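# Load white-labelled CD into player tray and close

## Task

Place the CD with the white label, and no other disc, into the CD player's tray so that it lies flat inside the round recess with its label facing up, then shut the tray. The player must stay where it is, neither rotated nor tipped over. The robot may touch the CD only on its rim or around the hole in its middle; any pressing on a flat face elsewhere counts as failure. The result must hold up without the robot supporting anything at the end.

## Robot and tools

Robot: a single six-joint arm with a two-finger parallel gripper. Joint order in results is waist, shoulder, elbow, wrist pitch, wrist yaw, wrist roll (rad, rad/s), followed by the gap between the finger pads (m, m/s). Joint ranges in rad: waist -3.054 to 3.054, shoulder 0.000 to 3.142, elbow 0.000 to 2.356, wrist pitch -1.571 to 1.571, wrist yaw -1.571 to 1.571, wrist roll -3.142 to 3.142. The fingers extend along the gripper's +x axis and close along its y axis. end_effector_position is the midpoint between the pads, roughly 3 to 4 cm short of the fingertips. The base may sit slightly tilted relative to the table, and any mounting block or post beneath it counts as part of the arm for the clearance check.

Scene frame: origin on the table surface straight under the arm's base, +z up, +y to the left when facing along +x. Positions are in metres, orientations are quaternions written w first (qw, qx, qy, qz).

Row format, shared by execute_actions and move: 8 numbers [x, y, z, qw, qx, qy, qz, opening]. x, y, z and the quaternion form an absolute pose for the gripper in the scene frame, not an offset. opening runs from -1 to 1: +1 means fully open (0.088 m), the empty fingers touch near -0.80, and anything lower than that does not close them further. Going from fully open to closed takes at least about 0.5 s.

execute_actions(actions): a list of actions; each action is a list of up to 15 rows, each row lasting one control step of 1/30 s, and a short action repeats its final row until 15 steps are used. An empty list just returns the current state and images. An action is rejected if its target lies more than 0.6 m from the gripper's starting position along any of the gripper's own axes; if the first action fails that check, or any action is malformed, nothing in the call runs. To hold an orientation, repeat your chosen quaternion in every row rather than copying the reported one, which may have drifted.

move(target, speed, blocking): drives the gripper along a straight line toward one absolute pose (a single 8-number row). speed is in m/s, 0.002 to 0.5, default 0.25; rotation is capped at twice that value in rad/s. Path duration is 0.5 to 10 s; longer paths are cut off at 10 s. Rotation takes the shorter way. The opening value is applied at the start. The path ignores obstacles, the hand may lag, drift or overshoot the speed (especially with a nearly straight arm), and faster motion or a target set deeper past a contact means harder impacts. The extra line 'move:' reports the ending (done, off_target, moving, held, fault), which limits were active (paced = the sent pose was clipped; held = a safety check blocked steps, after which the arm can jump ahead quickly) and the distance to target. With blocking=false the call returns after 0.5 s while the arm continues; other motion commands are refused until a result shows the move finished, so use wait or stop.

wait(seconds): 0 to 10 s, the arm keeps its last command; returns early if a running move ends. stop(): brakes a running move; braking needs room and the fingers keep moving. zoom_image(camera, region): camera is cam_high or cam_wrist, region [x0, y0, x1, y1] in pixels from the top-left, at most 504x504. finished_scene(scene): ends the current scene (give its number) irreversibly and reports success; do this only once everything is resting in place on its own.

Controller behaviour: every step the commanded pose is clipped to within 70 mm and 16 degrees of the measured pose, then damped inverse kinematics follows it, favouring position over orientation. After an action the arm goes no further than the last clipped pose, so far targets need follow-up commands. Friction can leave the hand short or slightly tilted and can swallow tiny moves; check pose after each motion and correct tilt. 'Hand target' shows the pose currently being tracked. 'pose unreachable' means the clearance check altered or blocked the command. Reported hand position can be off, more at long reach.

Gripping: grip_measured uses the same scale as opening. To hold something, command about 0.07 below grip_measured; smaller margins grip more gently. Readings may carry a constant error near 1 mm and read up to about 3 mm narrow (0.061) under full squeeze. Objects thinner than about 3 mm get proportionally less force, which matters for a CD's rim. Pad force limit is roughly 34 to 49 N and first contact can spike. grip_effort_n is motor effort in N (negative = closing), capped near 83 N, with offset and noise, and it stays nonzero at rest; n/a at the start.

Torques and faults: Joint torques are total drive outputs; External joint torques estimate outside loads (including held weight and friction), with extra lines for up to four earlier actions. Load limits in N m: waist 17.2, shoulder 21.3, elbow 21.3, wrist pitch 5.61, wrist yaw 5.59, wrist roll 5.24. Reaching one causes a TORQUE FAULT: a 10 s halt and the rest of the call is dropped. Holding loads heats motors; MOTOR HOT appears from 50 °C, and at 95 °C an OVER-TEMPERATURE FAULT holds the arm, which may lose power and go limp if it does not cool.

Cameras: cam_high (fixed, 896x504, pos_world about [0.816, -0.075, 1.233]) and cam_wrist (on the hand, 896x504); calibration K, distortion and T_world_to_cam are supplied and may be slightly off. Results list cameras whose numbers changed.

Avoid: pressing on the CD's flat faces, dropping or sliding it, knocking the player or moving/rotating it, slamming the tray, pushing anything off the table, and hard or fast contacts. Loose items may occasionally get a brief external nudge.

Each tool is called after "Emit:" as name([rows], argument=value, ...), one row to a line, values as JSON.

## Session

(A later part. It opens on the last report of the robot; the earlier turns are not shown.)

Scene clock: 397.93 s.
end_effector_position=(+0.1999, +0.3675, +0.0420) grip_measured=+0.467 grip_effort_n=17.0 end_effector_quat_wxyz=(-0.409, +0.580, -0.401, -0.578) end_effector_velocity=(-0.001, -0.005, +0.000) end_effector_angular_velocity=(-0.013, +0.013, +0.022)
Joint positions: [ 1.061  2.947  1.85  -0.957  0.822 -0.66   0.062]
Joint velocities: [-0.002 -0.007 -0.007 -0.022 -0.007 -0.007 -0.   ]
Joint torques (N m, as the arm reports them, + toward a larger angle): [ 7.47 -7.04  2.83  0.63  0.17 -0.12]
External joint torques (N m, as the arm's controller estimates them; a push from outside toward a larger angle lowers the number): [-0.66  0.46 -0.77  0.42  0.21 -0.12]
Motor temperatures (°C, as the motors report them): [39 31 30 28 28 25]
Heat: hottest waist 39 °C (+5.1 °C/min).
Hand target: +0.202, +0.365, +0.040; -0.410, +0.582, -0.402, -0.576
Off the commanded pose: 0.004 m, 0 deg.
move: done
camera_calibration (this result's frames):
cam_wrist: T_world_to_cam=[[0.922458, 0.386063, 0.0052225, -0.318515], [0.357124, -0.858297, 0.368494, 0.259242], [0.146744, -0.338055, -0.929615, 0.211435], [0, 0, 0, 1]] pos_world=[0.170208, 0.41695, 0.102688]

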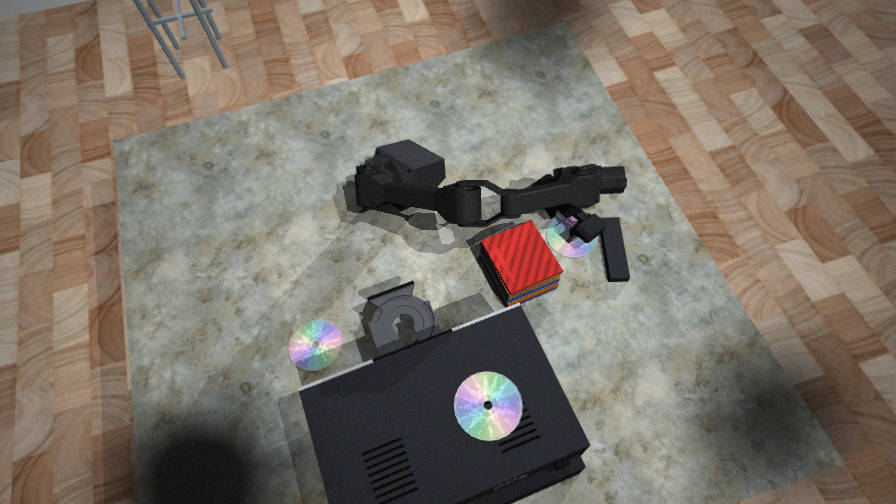

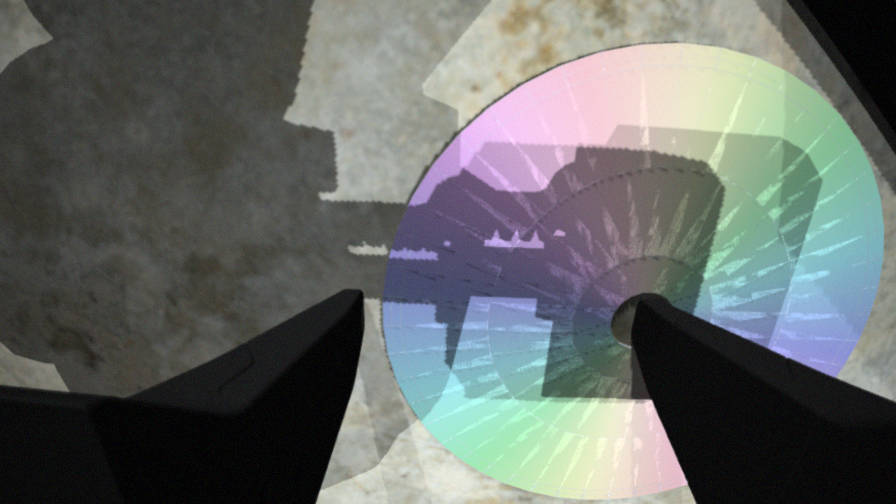

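Emit:
execute_actions([
  [[0.2025,0.3652,0.039,0.410,-0.582,0.402,0.576,0.38]],
  [[0.2025,0.3652,0.039,0.410,-0.582,0.402,0.576,0.30]],
  [[0.2025,0.3652,0.039,0.410,-0.582,0.402,0.576,0.26]],
  [[0.2025,0.3652,0.039,0.410,-0.582,0.402,0.576,0.225]],
])

Scene clock: 404.87 s.
end_effector_position=(+0.2009, +0.3681, +0.0420) grip_measured=+0.234 grip_effort_n=-46.7 end_effector_quat_wxyz=(-0.411, +0.582, -0.399, -0.577) end_effector_velocity=(+0.001, +0.002, +0.000) end_effector_angular_velocity=(+0.009, +0.006, -0.003)
Joint positions: [ 1.061  2.946  1.847 -0.948  0.828 -0.665  0.05 ]
Joint velocities: [-0.002 -0.002  0.002  0.007 -0.007 -0.007 -0.   ]
Joint torques (N m, as the arm reports them, + toward a larger angle): [ 7.29 -6.78  2.79  0.53  0.05 -0.07]
External joint torques (N m, as the arm's controller estimates them; a push from outside toward a larger angle lowers the number): [-0.85  0.84 -0.92  0.27  0.08 -0.08]
External joint torques at the end of the 1st action: [-0.86  0.7  -0.92  0.32  0.08 -0.08]
External joint torques at the end of the 2nd action: [-0.85  0.54 -0.79  0.31  0.09 -0.07]
External joint torques at the end of the 3rd action: [-0.85  0.73 -0.79  0.28  0.07 -0.08]
Motor temperatures (°C, as the motors report them): [40 32 30 28 27 25]
Heat: hottest waist 40 °C (+6.1 °C/min).
Hand target: +0.202, +0.365, +0.039; -0.410, +0.582, -0.402, -0.576
Off the commanded pose: 0.004 m, 0 deg.
camera_calibration (this result's frames):
cam_wrist: T_world_to_cam=[[0.922441, 0.385933, 0.0125977, -0.319903], [0.354492, -0.859325, 0.36864, 0.260293], [0.153096, -0.335583, -0.929487, 0.209226], [0, 0, 0, 1]] pos_world=[0.170788, 0.41735, 0.102549]

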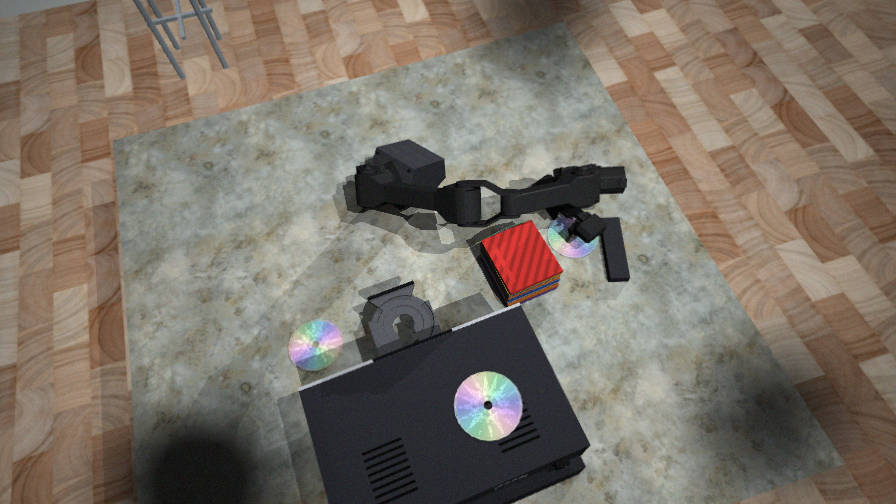

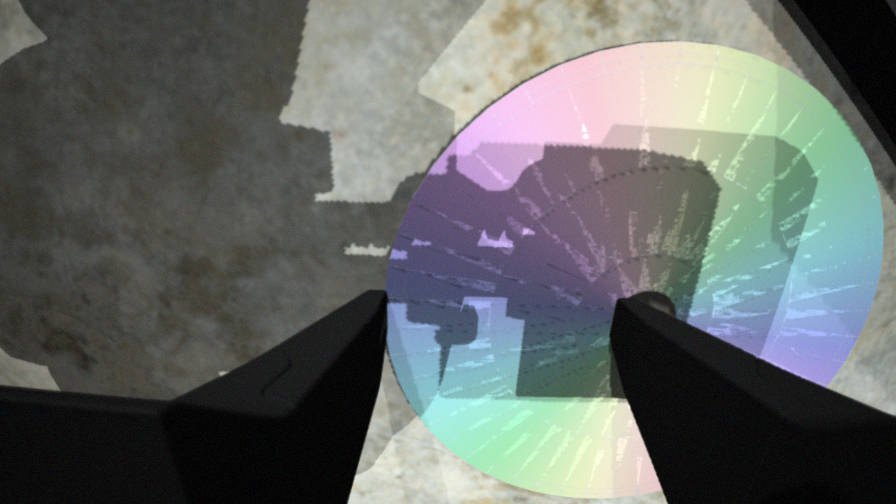

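Emit:
move(target=[0.201,0.365,0.08,0.410,-0.582,0.402,0.576,0.225], speed=0.04)

Emit:
move(target=[0.205,0.35,0.21,0.497,-0.41,0.287,0.709,0.225], speed=0.15)

Scene clock: 412.17 s.
end_effector_position=(+0.1970, +0.3627, +0.0728) grip_measured=+0.233 grip_effort_n=-44.9 end_effector_quat_wxyz=(-0.401, +0.587, -0.403, -0.576) end_effector_velocity=(-0.003, -0.004, -0.000) end_effector_angular_velocity=(-0.012, +0.027, +0.021)
Joint positions: [ 1.118  2.933  1.905 -1.105  0.801 -0.579  0.05 ]
Joint velocities: [-0.002 -0.002 -0.002 -0.022 -0.022 -0.007 -0.   ]
Joint torques (N m, as the arm reports them, + toward a larger angle): [ 8.43 -7.62  5.71  0.05 -0.23  0.16]
External joint torques (N m, as the arm's controller estimates them; a push from outside toward a larger angle lowers the number): [ 0.4  -0.11  1.9  -0.16 -0.2   0.16]
Motor temperatures (°C, as the motors report them): [41 33 30 28 27 25]
Heat: hottest waist 41 °C (+7.1 °C/min).
Hand target: +0.201, +0.365, +0.080; -0.410, +0.582, -0.402, -0.576
Off the commanded pose: 0.009 m, 1 deg.
move: off_target
camera_calibration (this result's frames):
cam_wrist: T_world_to_cam=[[0.918317, 0.395846, -0.000190245, -0.316494], [0.365236, -0.847119, 0.385994, 0.237854], [0.152633, -0.354534, -0.922501, 0.243177], [0, 0, 0, 1]] pos_world=[0.166652, 0.412988, 0.132461]

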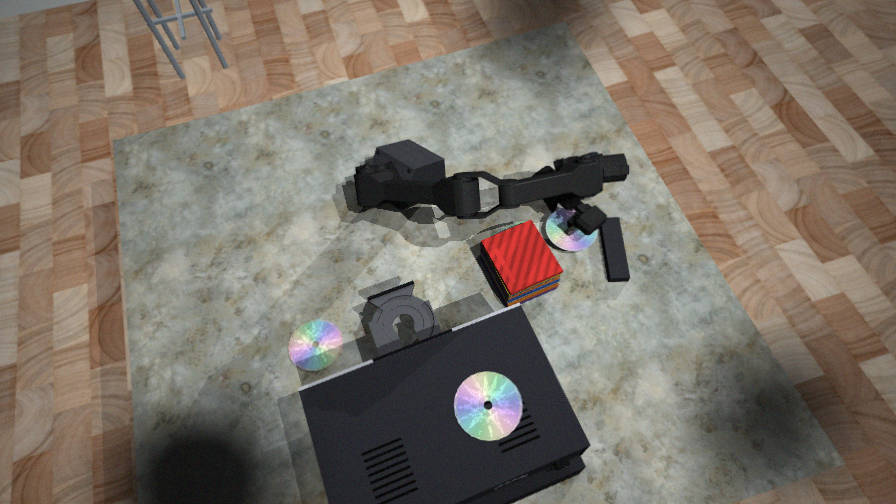

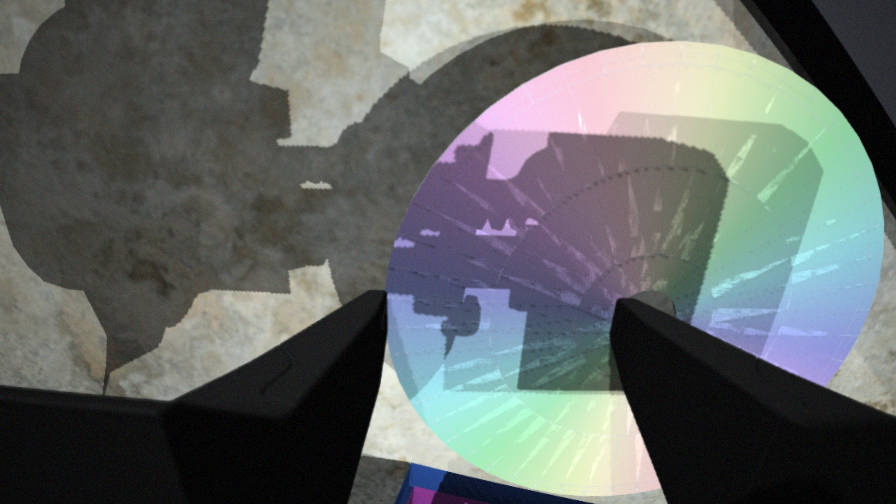

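Scene clock: 414.33 s.
end_effector_position=(+0.2065, +0.3507, +0.2070) grip_measured=+0.233 grip_effort_n=-44.9 end_effector_quat_wxyz=(+0.498, -0.410, +0.293, +0.706) end_effector_velocity=(-0.007, -0.004, -0.004) end_effector_angular_velocity=(-0.007, +0.018, +0.028)
Joint positions: [ 1.22   2.448  1.605 -0.85   0.432 -0.734  0.05 ]
Joint velocities: [-0.002 -0.007 -0.022 -0.007 -0.022 -0.007 -0.   ]
Joint torques (N m, as the arm reports them, + toward a larger angle): [ 7.77 -6.05  4.24  1.05 -0.43 -0.12]
External joint torques (N m, as the arm's controller estimates them; a push from outside toward a larger angle lowers the number): [ 0.43  0.13 -0.58  0.22 -0.16 -0.12]
Motor temperatures (°C, as the motors report them): [41 33 30 28 27 25]
Heat: hottest waist 41 °C (+7.1 °C/min).
Hand target: +0.204, +0.350, +0.209; +0.497, -0.409, +0.289, +0.709
Off the commanded pose: 0.003 m, 1 deg.
move: done
camera_calibration (this result's frames):
cam_wrist: T_world_to_cam=[[0.927667, 0.373218, 0.0119585, -0.316935], [0.371412, -0.918924, -0.132784, 0.30376], [-0.0385683, 0.127621, -0.991073, 0.245838], [0, 0, 0, 1]] pos_world=[0.190672, 0.366044, 0.287768]

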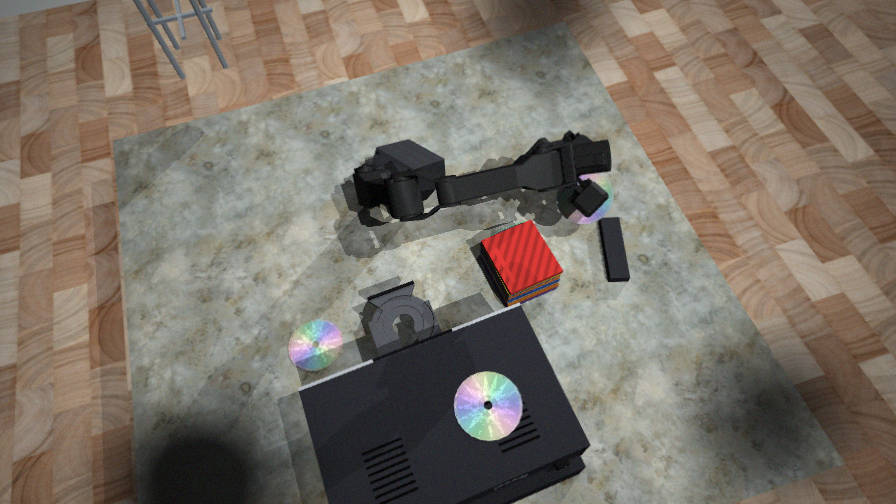

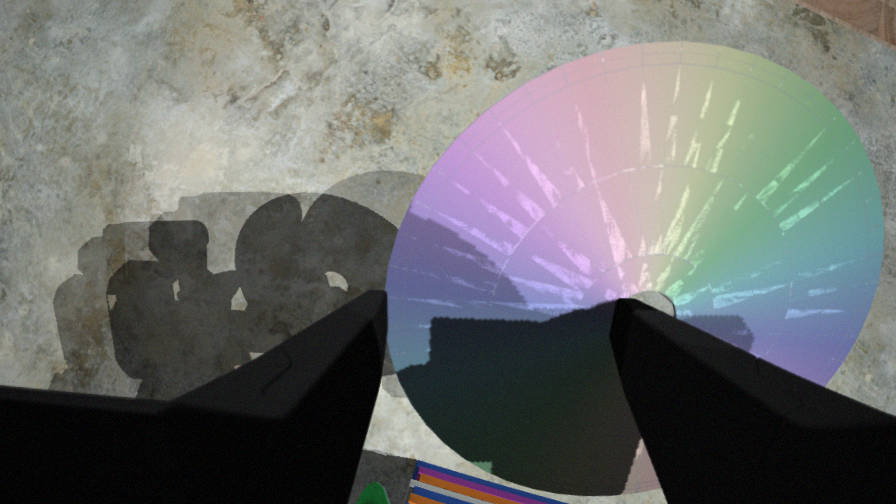

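Emit:
move(target=[0.259,0.194,0.21,0.741,0.182,-0.016,0.644,0.225], speed=0.25)

Emit:
move(target=[0.259,0.194,0.156,0.741,0.182,-0.016,0.644,0.225], speed=0.05)

Emit:
zoom_image(camera="cam_high", region=[380, 180, 580, 330])

Scene clock: 446.57 s.
end_effector_position=(+0.2617, +0.1947, +0.2102) grip_measured=+0.233 grip_effort_n=-44.9 end_effector_quat_wxyz=(+0.745, +0.181, -0.014, +0.642) end_effector_velocity=(+0.001, -0.001, +0.001) end_effector_angular_velocity=(+0.017, -0.015, -0.005)
Joint positions: [ 0.579  1.65   0.34   0.793 -0.7   -0.764  0.05 ]
Joint velocities: [-0.007  0.007 -0.002  0.022 -0.022 -0.007 -0.   ]
Joint torques (N m, as the arm reports them, + toward a larger angle): [ 4.18 -1.41  1.72  1.13 -0.71  0.1 ]
External joint torques (N m, as the arm's controller estimates them; a push from outside toward a larger angle lowers the number): [-0.09  1.45 -0.46  0.27 -0.15  0.1 ]
Motor temperatures (°C, as the motors report them): [43 34 30 29 27 25]
Heat: hottest waist 43 °C (+7.0 °C/min).
Hand target: +0.259, +0.195, +0.209; +0.742, +0.185, -0.011, +0.645
Off the commanded pose: 0.003 m, 1 deg.
move: done
camera_calibration (this result's frames):
cam_wrist: T_world_to_cam=[[0.971181, -0.116445, -0.207963, -0.179748], [-0.219035, -0.0920034, -0.97137, 0.310094], [0.0939779, 0.988927, -0.114857, -0.115558], [0, 0, 0, 1]] pos_world=[0.253349, 0.121877, 0.250563]

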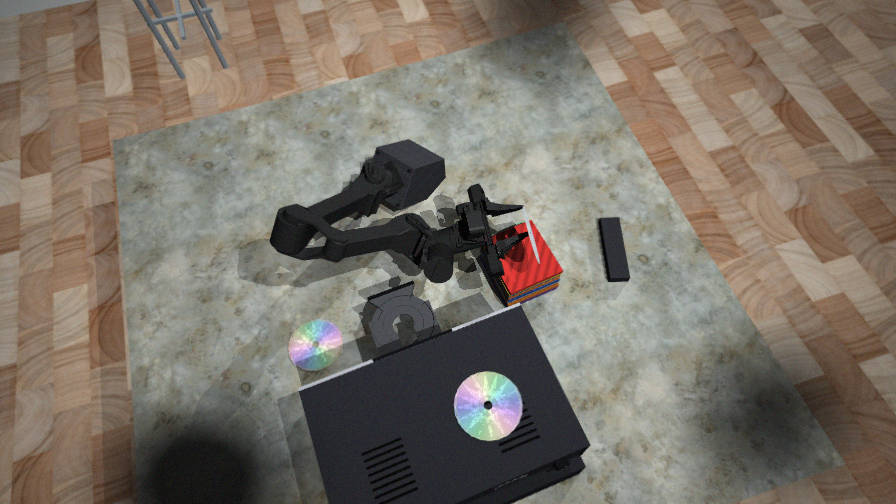

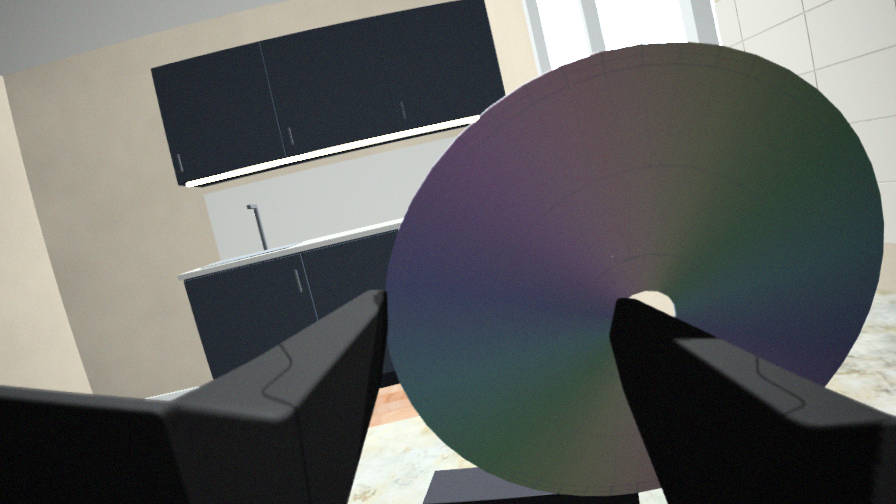

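Scene clock: 447.97 s.
end_effector_position=(+0.2577, +0.1939, +0.1560) grip_measured=+0.233 grip_effort_n=-44.9 end_effector_quat_wxyz=(+0.742, +0.182, -0.012, +0.646) end_effector_velocity=(-0.001, -0.001, +0.000) end_effector_angular_velocity=(+0.012, -0.017, +0.004)
Joint positions: [ 0.387  1.84   0.351  0.856 -0.864 -0.915  0.05 ]
Joint velocities: [-0.007  0.002  0.002 -0.007 -0.022 -0.022 -0.   ]
Joint torques (N m, as the arm reports them, + toward a larger angle): [ 4.13 -2.27  1.63  0.92 -0.72 -0.09]
External joint torques (N m, as the arm's controller estimates them; a push from outside toward a larger angle lowers the number): [-0.37  1.04  0.92  0.24 -0.11 -0.08]
Motor temperatures (°C, as the motors report them): [43 33 30 29 28 25]
Heat: hottest waist 43 °C (+6.1 °C/min).
Hand target: +0.259, +0.194, +0.156; +0.742, +0.182, -0.016, +0.645
Off the commanded pose: 0.001 m, 0 deg.
move: done
camera_calibration (this result's frames):
cam_wrist: T_world_to_cam=[[0.971904, -0.107809, -0.209238, -0.188935], [-0.219502, -0.0941777, -0.971056, 0.257033], [0.0849828, 0.989701, -0.115196, -0.118331], [0, 0, 0, 1]] pos_world=[0.250102, 0.12095, 0.19643]

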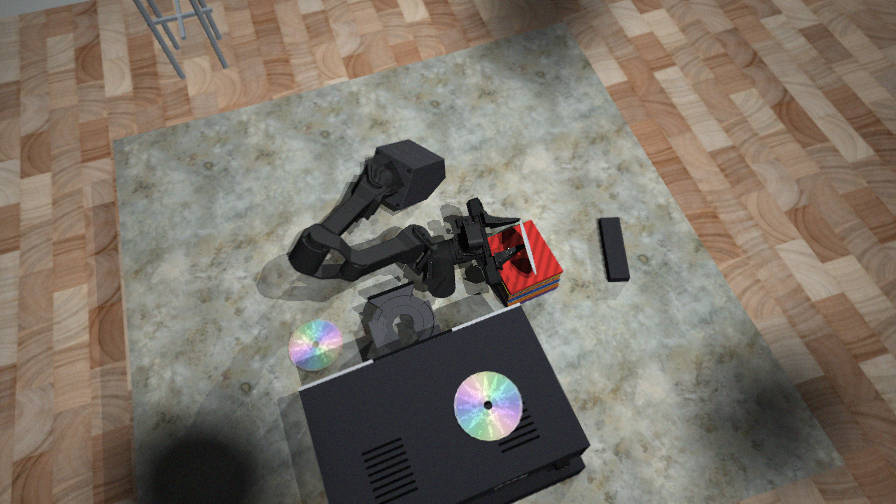

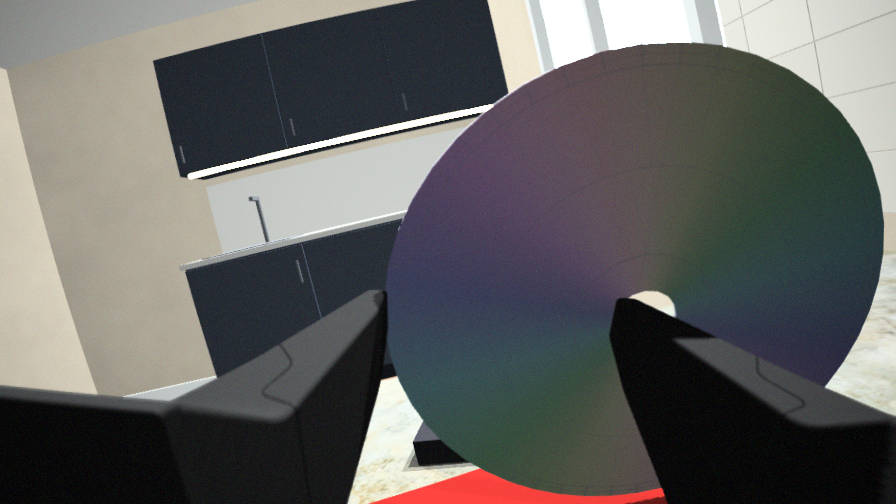

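Region (380, 180, 580, 330) of cam_high's 896x504 image, scaled by 2.520, with more detail than that image has; it fills the top 378 rows of this view, and the rest is white.

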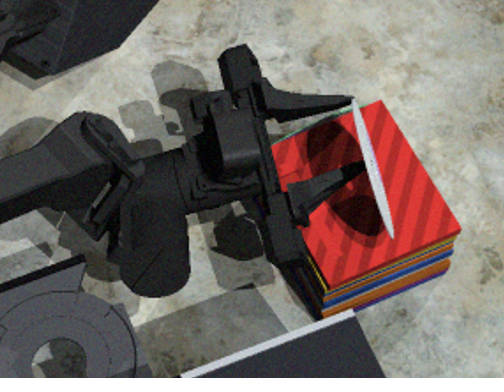

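Emit:
move(target=[0.259,0.194,0.152,0.741,0.182,-0.016,0.644,0.225], speed=0.01)

Emit:
execute_actions([
  [[0.259,0.194,0.152,0.741,0.182,-0.016,0.644,0.26]],
  [[0.259,0.194,0.152,0.741,0.182,-0.016,0.644,0.29]],
  [[0.259,0.194,0.152,0.741,0.182,-0.016,0.644,0.32]],
])

Emit:
zoom_image(camera="cam_high", region=[380, 180, 580, 330])

Scene clock: 455.37 s.
end_effector_position=(+0.2578, +0.1937, +0.1526) grip_measured=+0.233 grip_effort_n=-44.9 end_effector_quat_wxyz=(+0.742, +0.182, -0.014, +0.646) end_effector_velocity=(+0.000, -0.000, -0.002) end_effector_angular_velocity=(-0.011, -0.019, -0.012)
Joint positions: [ 0.373  1.854  0.355  0.859 -0.878 -0.927  0.05 ]
Joint velocities: [-0.002  0.002 -0.002  0.007  0.007 -0.022 -0.   ]
Joint torques (N m, as the arm reports them, + toward a larger angle): [ 4.16 -2.21  1.3   0.89 -0.68 -0.07]
External joint torques (N m, as the arm's controller estimates them; a push from outside toward a larger angle lowers the number): [-0.36  1.14  0.67  0.22 -0.08 -0.06]
Motor temperatures (°C, as the motors report them): [41 32 30 29 28 25]
Heat: hottest waist 41 °C (+3.0 °C/min).
Hand target: +0.259, +0.194, +0.152; +0.742, +0.182, -0.016, +0.645
Off the commanded pose: 0.001 m, 0 deg.
move: done
camera_calibration (this result's frames):
cam_wrist: T_world_to_cam=[[0.972208, -0.107663, -0.207895, -0.190015], [-0.217918, -0.0915578, -0.971663, 0.252848], [0.0855782, 0.989962, -0.112475, -0.119222], [0, 0, 0, 1]] pos_world=[0.250037, 0.120718, 0.192771]

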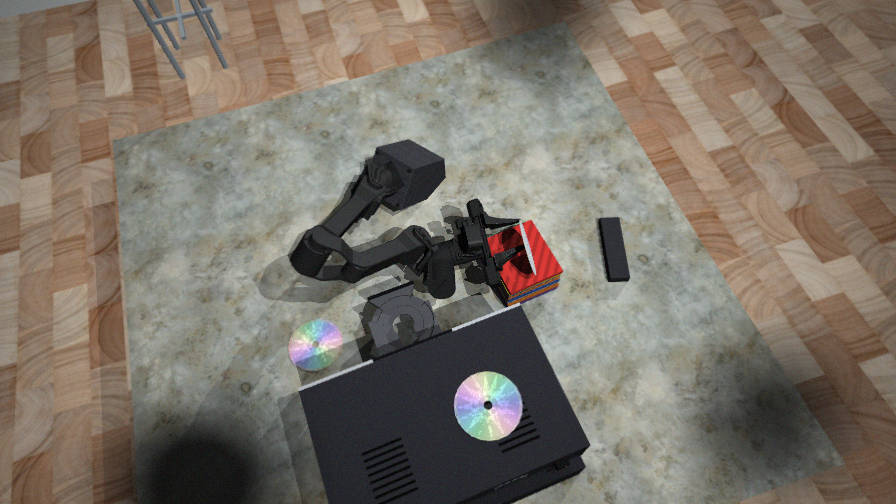

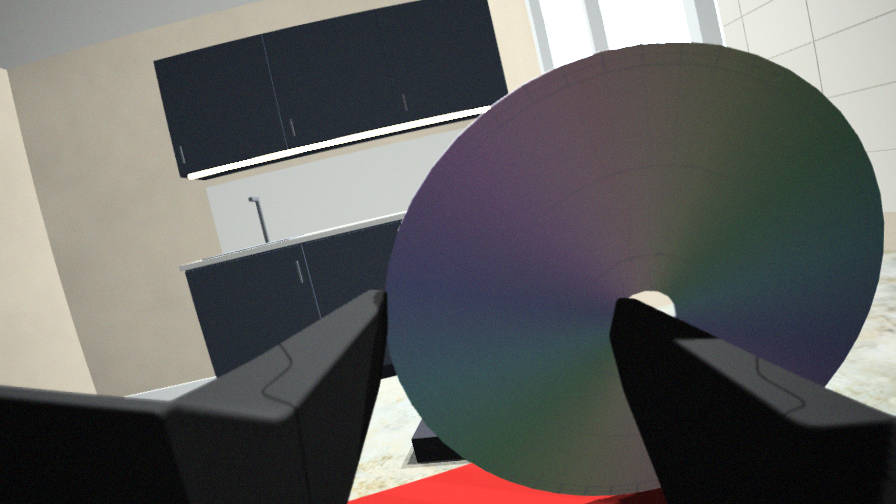

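Scene clock: 456.87 s.
end_effector_position=(+0.2580, +0.1937, +0.1524) grip_measured=+0.316 grip_effort_n=17.0 end_effector_quat_wxyz=(+0.742, +0.182, -0.014, +0.645) end_effector_velocity=(+0.001, -0.000, -0.002) end_effector_angular_velocity=(-0.009, -0.002, -0.004)
Joint positions: [ 0.373  1.855  0.355  0.86  -0.878 -0.928  0.055]
Joint velocities: [-0.002 -0.002  0.002 -0.007  0.007 -0.007 -0.   ]
Joint torques (N m, as the arm reports them, + toward a larger angle): [ 4.3  -2.01  1.29  0.86 -0.68 -0.07]
External joint torques (N m, as the arm's controller estimates them; a push from outside toward a larger angle lowers the number): [-0.23  1.37  0.6   0.17 -0.08 -0.06]
External joint torques at the end of the 1st action: [-0.28  1.34  0.71  0.22 -0.12 -0.09]
External joint torques at the end of the 2nd action: [-0.21  1.37  0.67  0.17 -0.07 -0.08]
Motor temperatures (°C, as the motors report them): [41 32 29 29 28 25]
Heat: hottest waist 41 °C (+2.0 °C/min).
Hand target: +0.259, +0.194, +0.152; +0.742, +0.182, -0.016, +0.645
Off the commanded pose: 0.001 m, 0 deg.
camera_calibration (this result's frames):
cam_wrist: T_world_to_cam=[[0.972191, -0.10864, -0.207465, -0.190166], [-0.217578, -0.0913196, -0.971762, 0.25261], [0.0866262, 0.989878, -0.112418, -0.11948], [0, 0, 0, 1]] pos_world=[0.25019, 0.120679, 0.192593]

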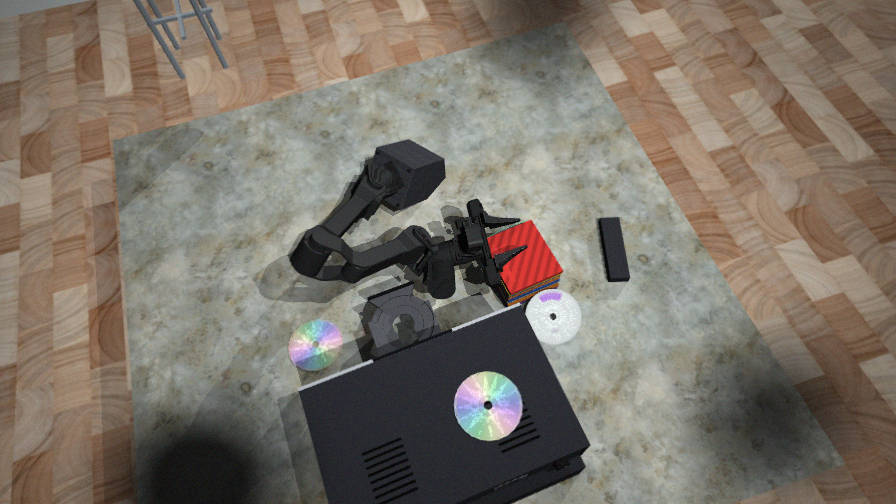

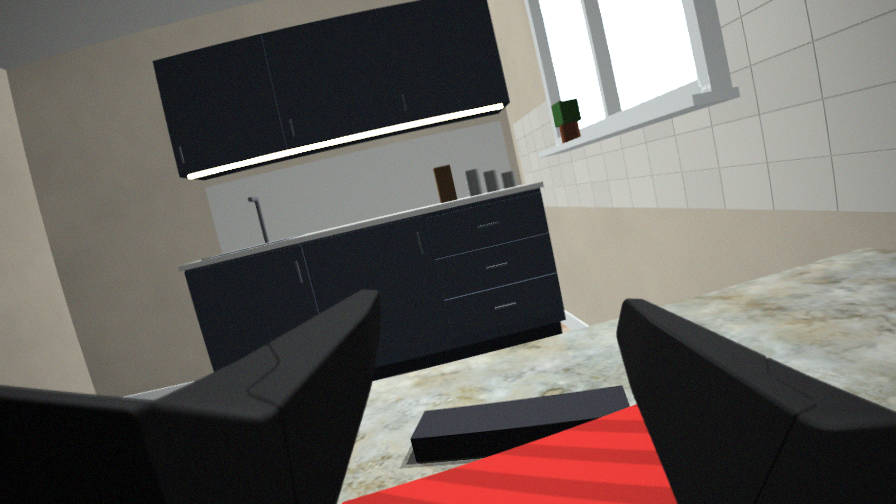

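Region (380, 180, 580, 330) of cam_high's 896x504 image, scaled by 2.520, with more detail than that image has; it fills the top 378 rows of this view, and the rest is white.

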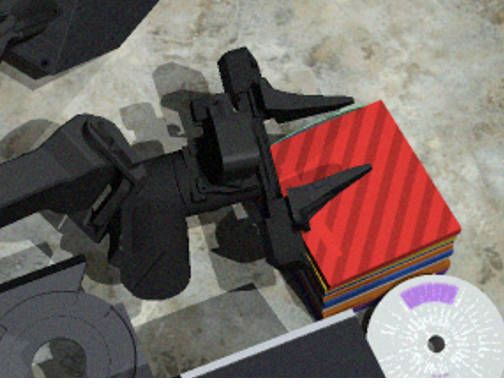

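Emit:
move(target=[0.27,0.20,0.22,0.8,-0.1,0.2,0.557,0.47], speed=0.25)

Emit:
move(target=[0.385,0.283,0.15,0.791,-0.148,0.554,0.212,0.47], speed=0.25)

Scene clock: 471.43 s.
end_effector_position=(+0.2674, +0.1979, +0.2173) grip_measured=+0.467 grip_effort_n=17.0 end_effector_quat_wxyz=(+0.800, -0.100, +0.200, +0.557) end_effector_velocity=(+0.001, +0.000, +0.001) end_effector_angular_velocity=(-0.013, -0.020, +0.008)
Joint positions: [ 1.019  1.468  0.55   0.141  0.316 -0.718  0.062]
Joint velocities: [ 0.002  0.002  0.007 -0.007  0.007 -0.022 -0.   ]
Joint torques (N m, as the arm reports them, + toward a larger angle): [ 4.42 -0.77  6.69  1.14 -0.21  0.09]
External joint torques (N m, as the arm's controller estimates them; a push from outside toward a larger angle lowers the number): [ 0.3   1.2   2.11 -0.01  0.24  0.09]
Motor temperatures (°C, as the motors report them): [38 30 29 29 28 25]
Heat: hottest waist 38 °C (-3.0 °C/min).
Hand target: +0.270, +0.199, +0.220; +0.801, -0.100, +0.199, +0.555
Off the commanded pose: 0.004 m, 0 deg.
move: done
camera_calibration (this result's frames):
cam_wrist: T_world_to_cam=[[0.941595, -0.335937, -0.0233598, -0.172215], [-0.262225, -0.687928, -0.676752, 0.38395], [0.211276, 0.643352, -0.73584, 0.0535337], [0, 0, 0, 1]] pos_world=[0.251528, 0.171835, 0.295208]

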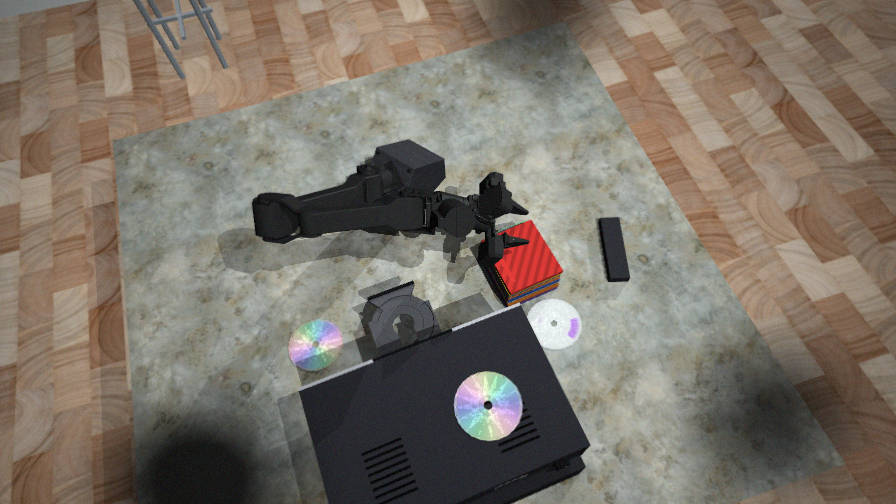

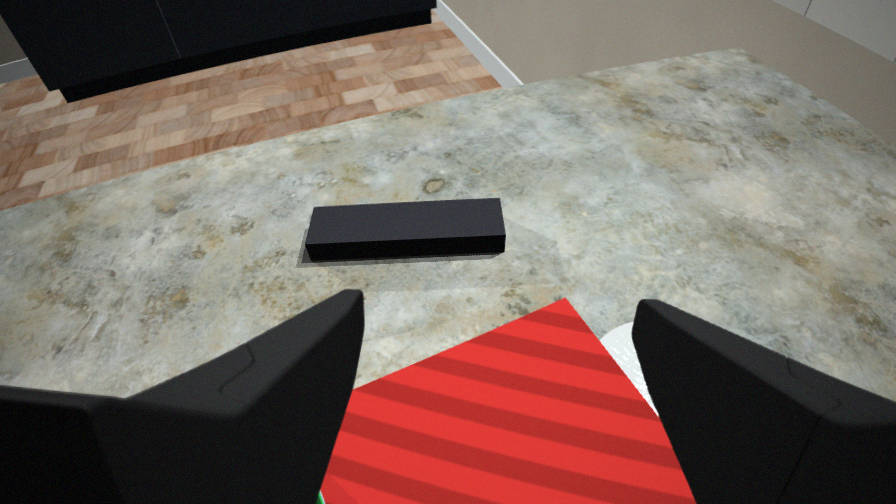

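Scene clock: 473.93 s.
end_effector_position=(+0.3842, +0.2812, +0.1517) grip_measured=+0.467 grip_effort_n=16.5 end_effector_quat_wxyz=(+0.793, -0.148, +0.551, +0.215) end_effector_velocity=(+0.000, +0.001, +0.001) end_effector_angular_velocity=(+0.005, +0.026, +0.006)
Joint positions: [ 0.968  2.391  1.681 -0.714  0.997  0.172  0.062]
Joint velocities: [-0.002  0.012  0.037 -0.051 -0.022  0.022 -0.   ]
Joint torques (N m, as the arm reports them, + toward a larger angle): [ 8.69 -4.27  6.02  0.48  0.14  0.16]
External joint torques (N m, as the arm's controller estimates them; a push from outside toward a larger angle lowers the number): [-0.09  1.77  1.9  -0.18  0.1   0.16]
Motor temperatures (°C, as the motors report them): [39 30 30 29 28 25]
Heat: hottest waist 39 °C (-2.0 °C/min).
Hand target: +0.385, +0.283, +0.152; +0.793, -0.149, +0.551, +0.212
Off the commanded pose: 0.003 m, 1 deg.
move: done
camera_calibration (this result's frames):
cam_wrist: T_world_to_cam=[[0.542977, -0.8397, 0.00888469, 0.0341701], [-0.839589, -0.542639, 0.0251741, 0.502061], [-0.0163175, -0.0211284, -0.999644, 0.241308], [0, 0, 0, 1]] pos_world=[0.406909, 0.306229, 0.228279]

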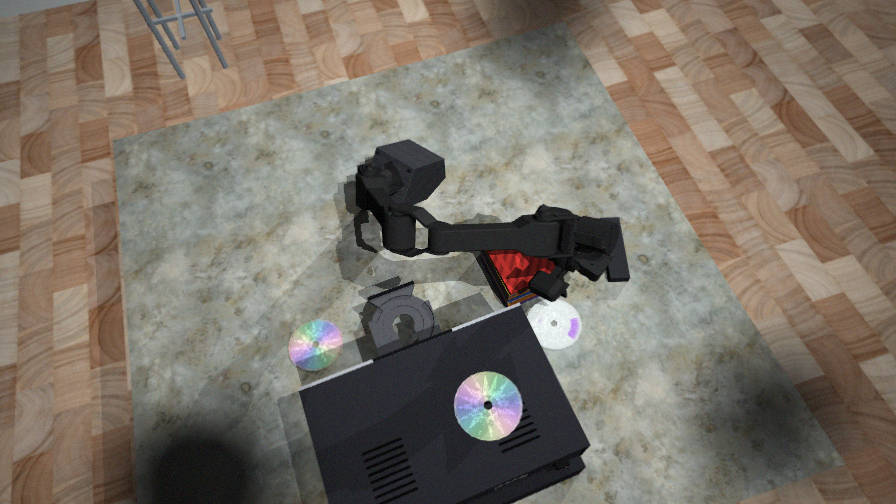

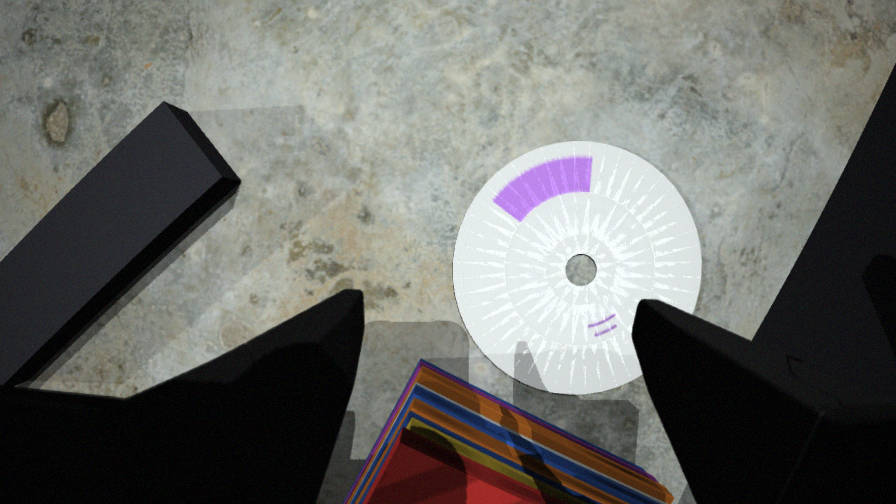

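Emit:
move(target=[0.4085,0.271,0.066,0.697,-0.205,0.651,0.22,0.47], speed=0.08)

Scene clock: 483.67 s.
end_effector_position=(+0.4094, +0.2685, +0.0661) grip_measured=+0.467 grip_effort_n=17.0 end_effector_quat_wxyz=(+0.698, -0.207, +0.650, +0.218) end_effector_velocity=(+0.003, -0.000, -0.000) end_effector_angular_velocity=(-0.005, -0.004, -0.011)
Joint positions: [ 0.776  2.631  2.046 -1.055  0.932  0.159  0.062]
Joint velocities: [-0.002  0.007  0.017 -0.007  0.007  0.007 -0.   ]
Joint torques (N m, as the arm reports them, + toward a larger angle): [ 9.88 -5.12  5.1   0.2  -0.18 -0.01]
External joint torques (N m, as the arm's controller estimates them; a push from outside toward a larger angle lowers the number): [ 0.13  1.7   1.65 -0.11 -0.19 -0.02]
Motor temperatures (°C, as the motors report them): [42 30 30 29 28 25]
Heat: hottest waist 42 °C (-1.0 °C/min).
Hand target: +0.409, +0.271, +0.066; +0.697, -0.206, +0.650, +0.220
Off the commanded pose: 0.003 m, 0 deg.
move: done
camera_calibration (this result's frames):
cam_wrist: T_world_to_cam=[[0.610037, -0.792368, 0.0028045, -0.0291748], [-0.754612, -0.579882, 0.307079, 0.474986], [-0.241693, -0.189446, -0.95168, 0.290141], [0, 0, 0, 1]] pos_world=[0.446353, 0.307285, 0.130345]

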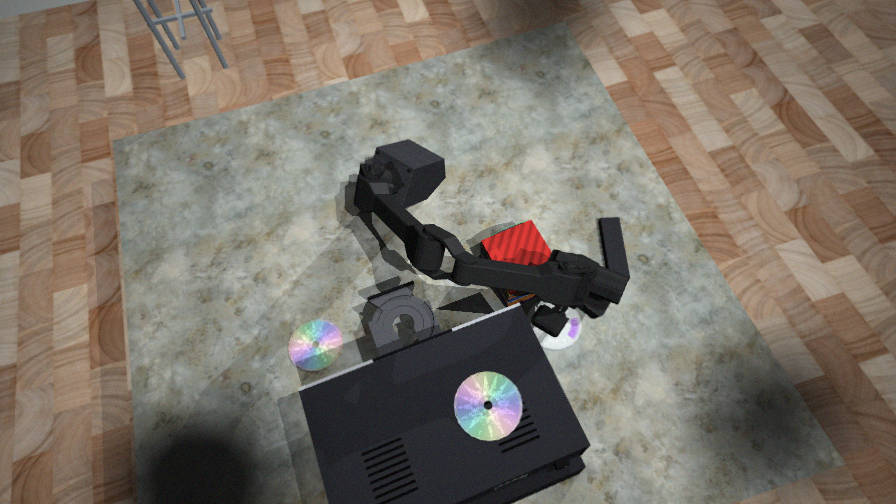

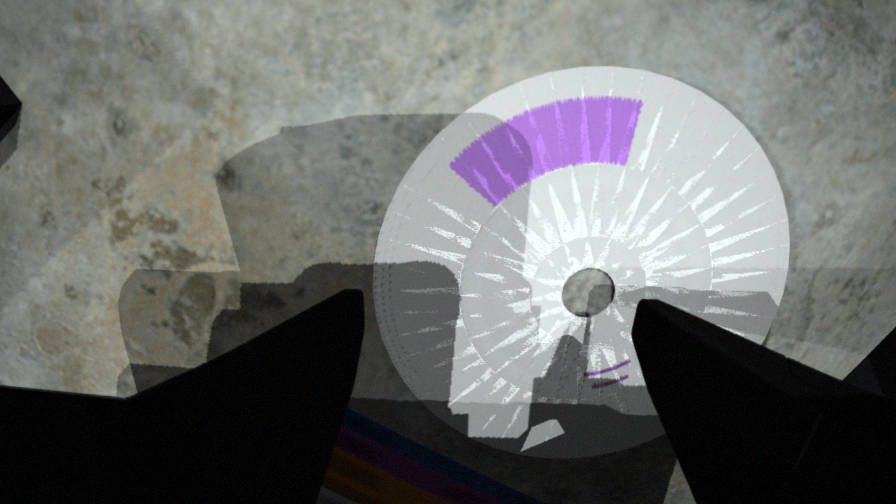

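Emit:
move(target=[0.4035,0.273,0.049,0.686,-0.209,0.663,0.216,0.47], speed=0.03)

Scene clock: 493.07 s.
end_effector_position=(+0.4038, +0.2710, +0.0499) grip_measured=+0.467 grip_effort_n=16.5 end_effector_quat_wxyz=(+0.686, -0.212, +0.661, +0.216) end_effector_velocity=(+0.000, -0.001, +0.000) end_effector_angular_velocity=(+0.003, +0.008, -0.007)
Joint positions: [ 0.756  2.668  2.062 -1.062  0.928  0.166  0.062]
Joint velocities: [-0.002 -0.002  0.002 -0.007 -0.007  0.007  0.   ]
Joint torques (N m, as the arm reports them, + toward a larger angle): [ 9.8  -5.21  5.21  0.06 -0.17  0.11]
External joint torques (N m, as the arm's controller estimates them; a push from outside toward a larger angle lowers the number): [-0.02  1.82  1.81 -0.2  -0.18  0.11]
Motor temperatures (°C, as the motors report them): [47 31 31 29 28 25]
Heat: hottest waist 47 °C (+4.0 °C/min).
Hand target: +0.403, +0.273, +0.049; +0.686, -0.209, +0.663, +0.216
Off the commanded pose: 0.002 m, 0 deg.
move: done
camera_calibration (this result's frames):
cam_wrist: T_world_to_cam=[[0.613136, -0.789977, 0.00102955, -0.025556], [-0.74341, -0.576552, 0.339014, 0.470177], [-0.26722, -0.208627, -0.940781, 0.288852], [0, 0, 0, 1]] pos_world=[0.44239, 0.311155, 0.112376]

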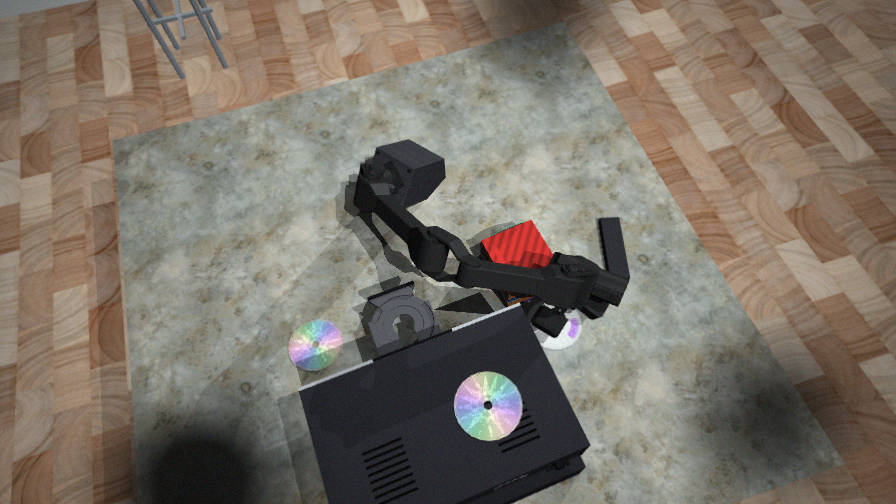

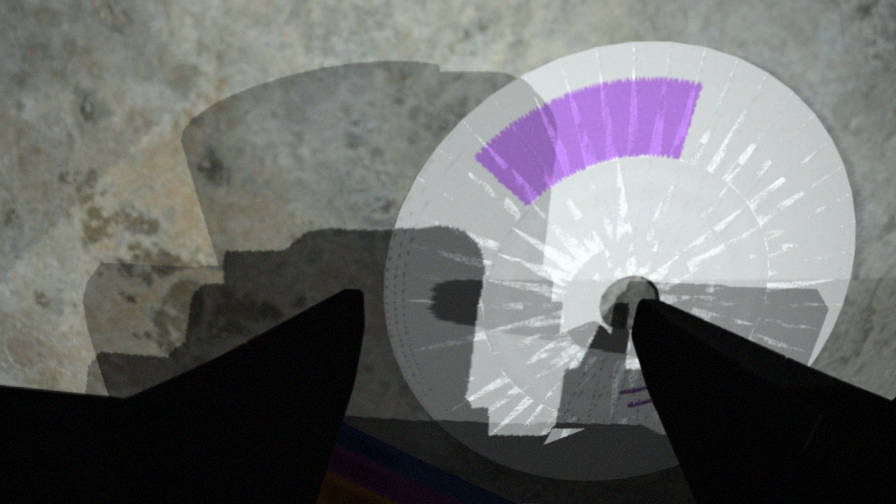

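Emit:
move(target=[0.4025,0.2735,0.0415,0.686,-0.209,0.663,0.216,0.47], speed=0.012)

Scene clock: 497.13 s.
end_effector_position=(+0.4076, +0.2712, +0.0452) grip_measured=+0.467 grip_effort_n=17.0 end_effector_quat_wxyz=(+0.690, -0.204, +0.661, +0.211) end_effector_velocity=(-0.001, -0.003, -0.001) end_effector_angular_velocity=(-0.012, +0.002, +0.015)
Joint positions: [ 0.745  2.668  2.058 -1.031  0.928  0.155  0.062]
Joint velocities: [-0.002 -0.002 -0.007 -0.007  0.007 -0.007 -0.   ]
Joint torques (N m, as the arm reports them, + toward a larger angle): [ 9.82 -5.08  2.79  0.44 -0.15 -0.11]
External joint torques (N m, as the arm's controller estimates them; a push from outside toward a larger angle lowers the number): [-0.03  1.97 -0.6   0.18 -0.16 -0.11]
Motor temperatures (°C, as the motors report them): [48 31 31 29 27 25]
Heat: hottest waist 48 °C (+4.0 °C/min).
Hand target: +0.403, +0.273, +0.041; +0.686, -0.209, +0.663, +0.216
Off the commanded pose: 0.007 m, 1 deg.
move: done
camera_calibration (this result's frames):
cam_wrist: T_world_to_cam=[[0.59954, -0.800343, -0.00140411, -0.0192278], [-0.754647, -0.565891, 0.332078, 0.476705], [-0.266571, -0.198034, -0.943251, 0.282503], [0, 0, 0, 1]] pos_world=[0.446578, 0.310319, 0.108142]

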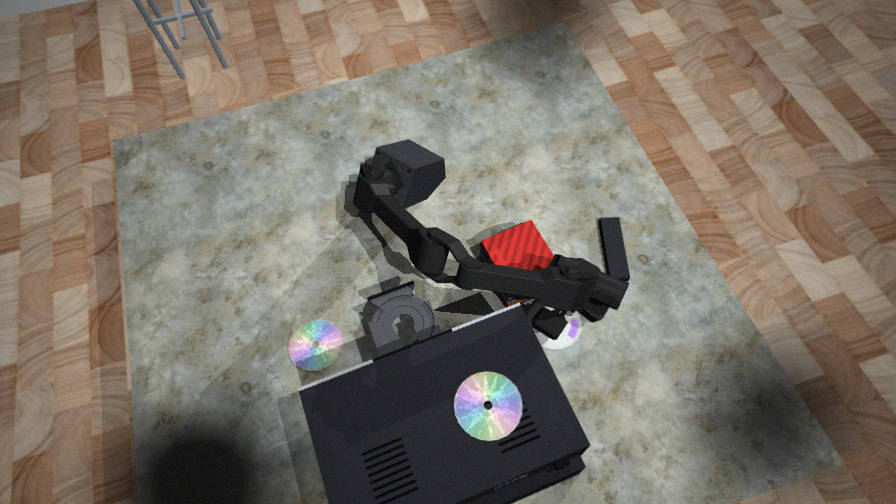

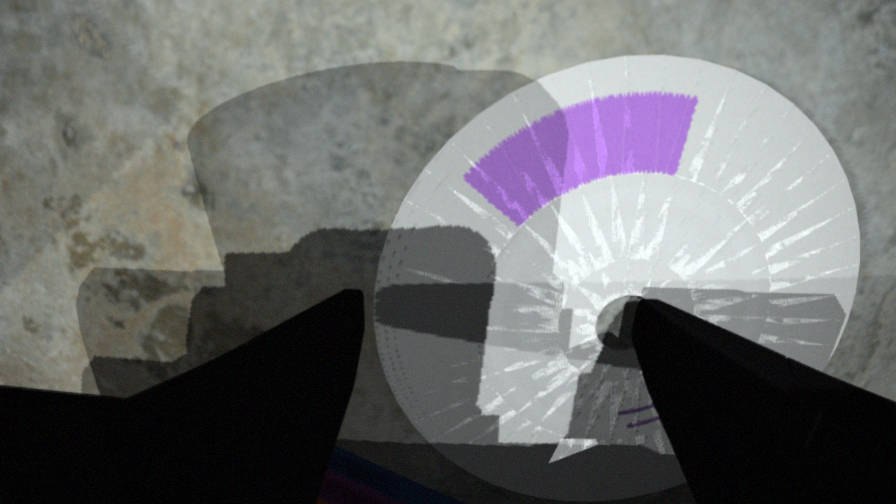

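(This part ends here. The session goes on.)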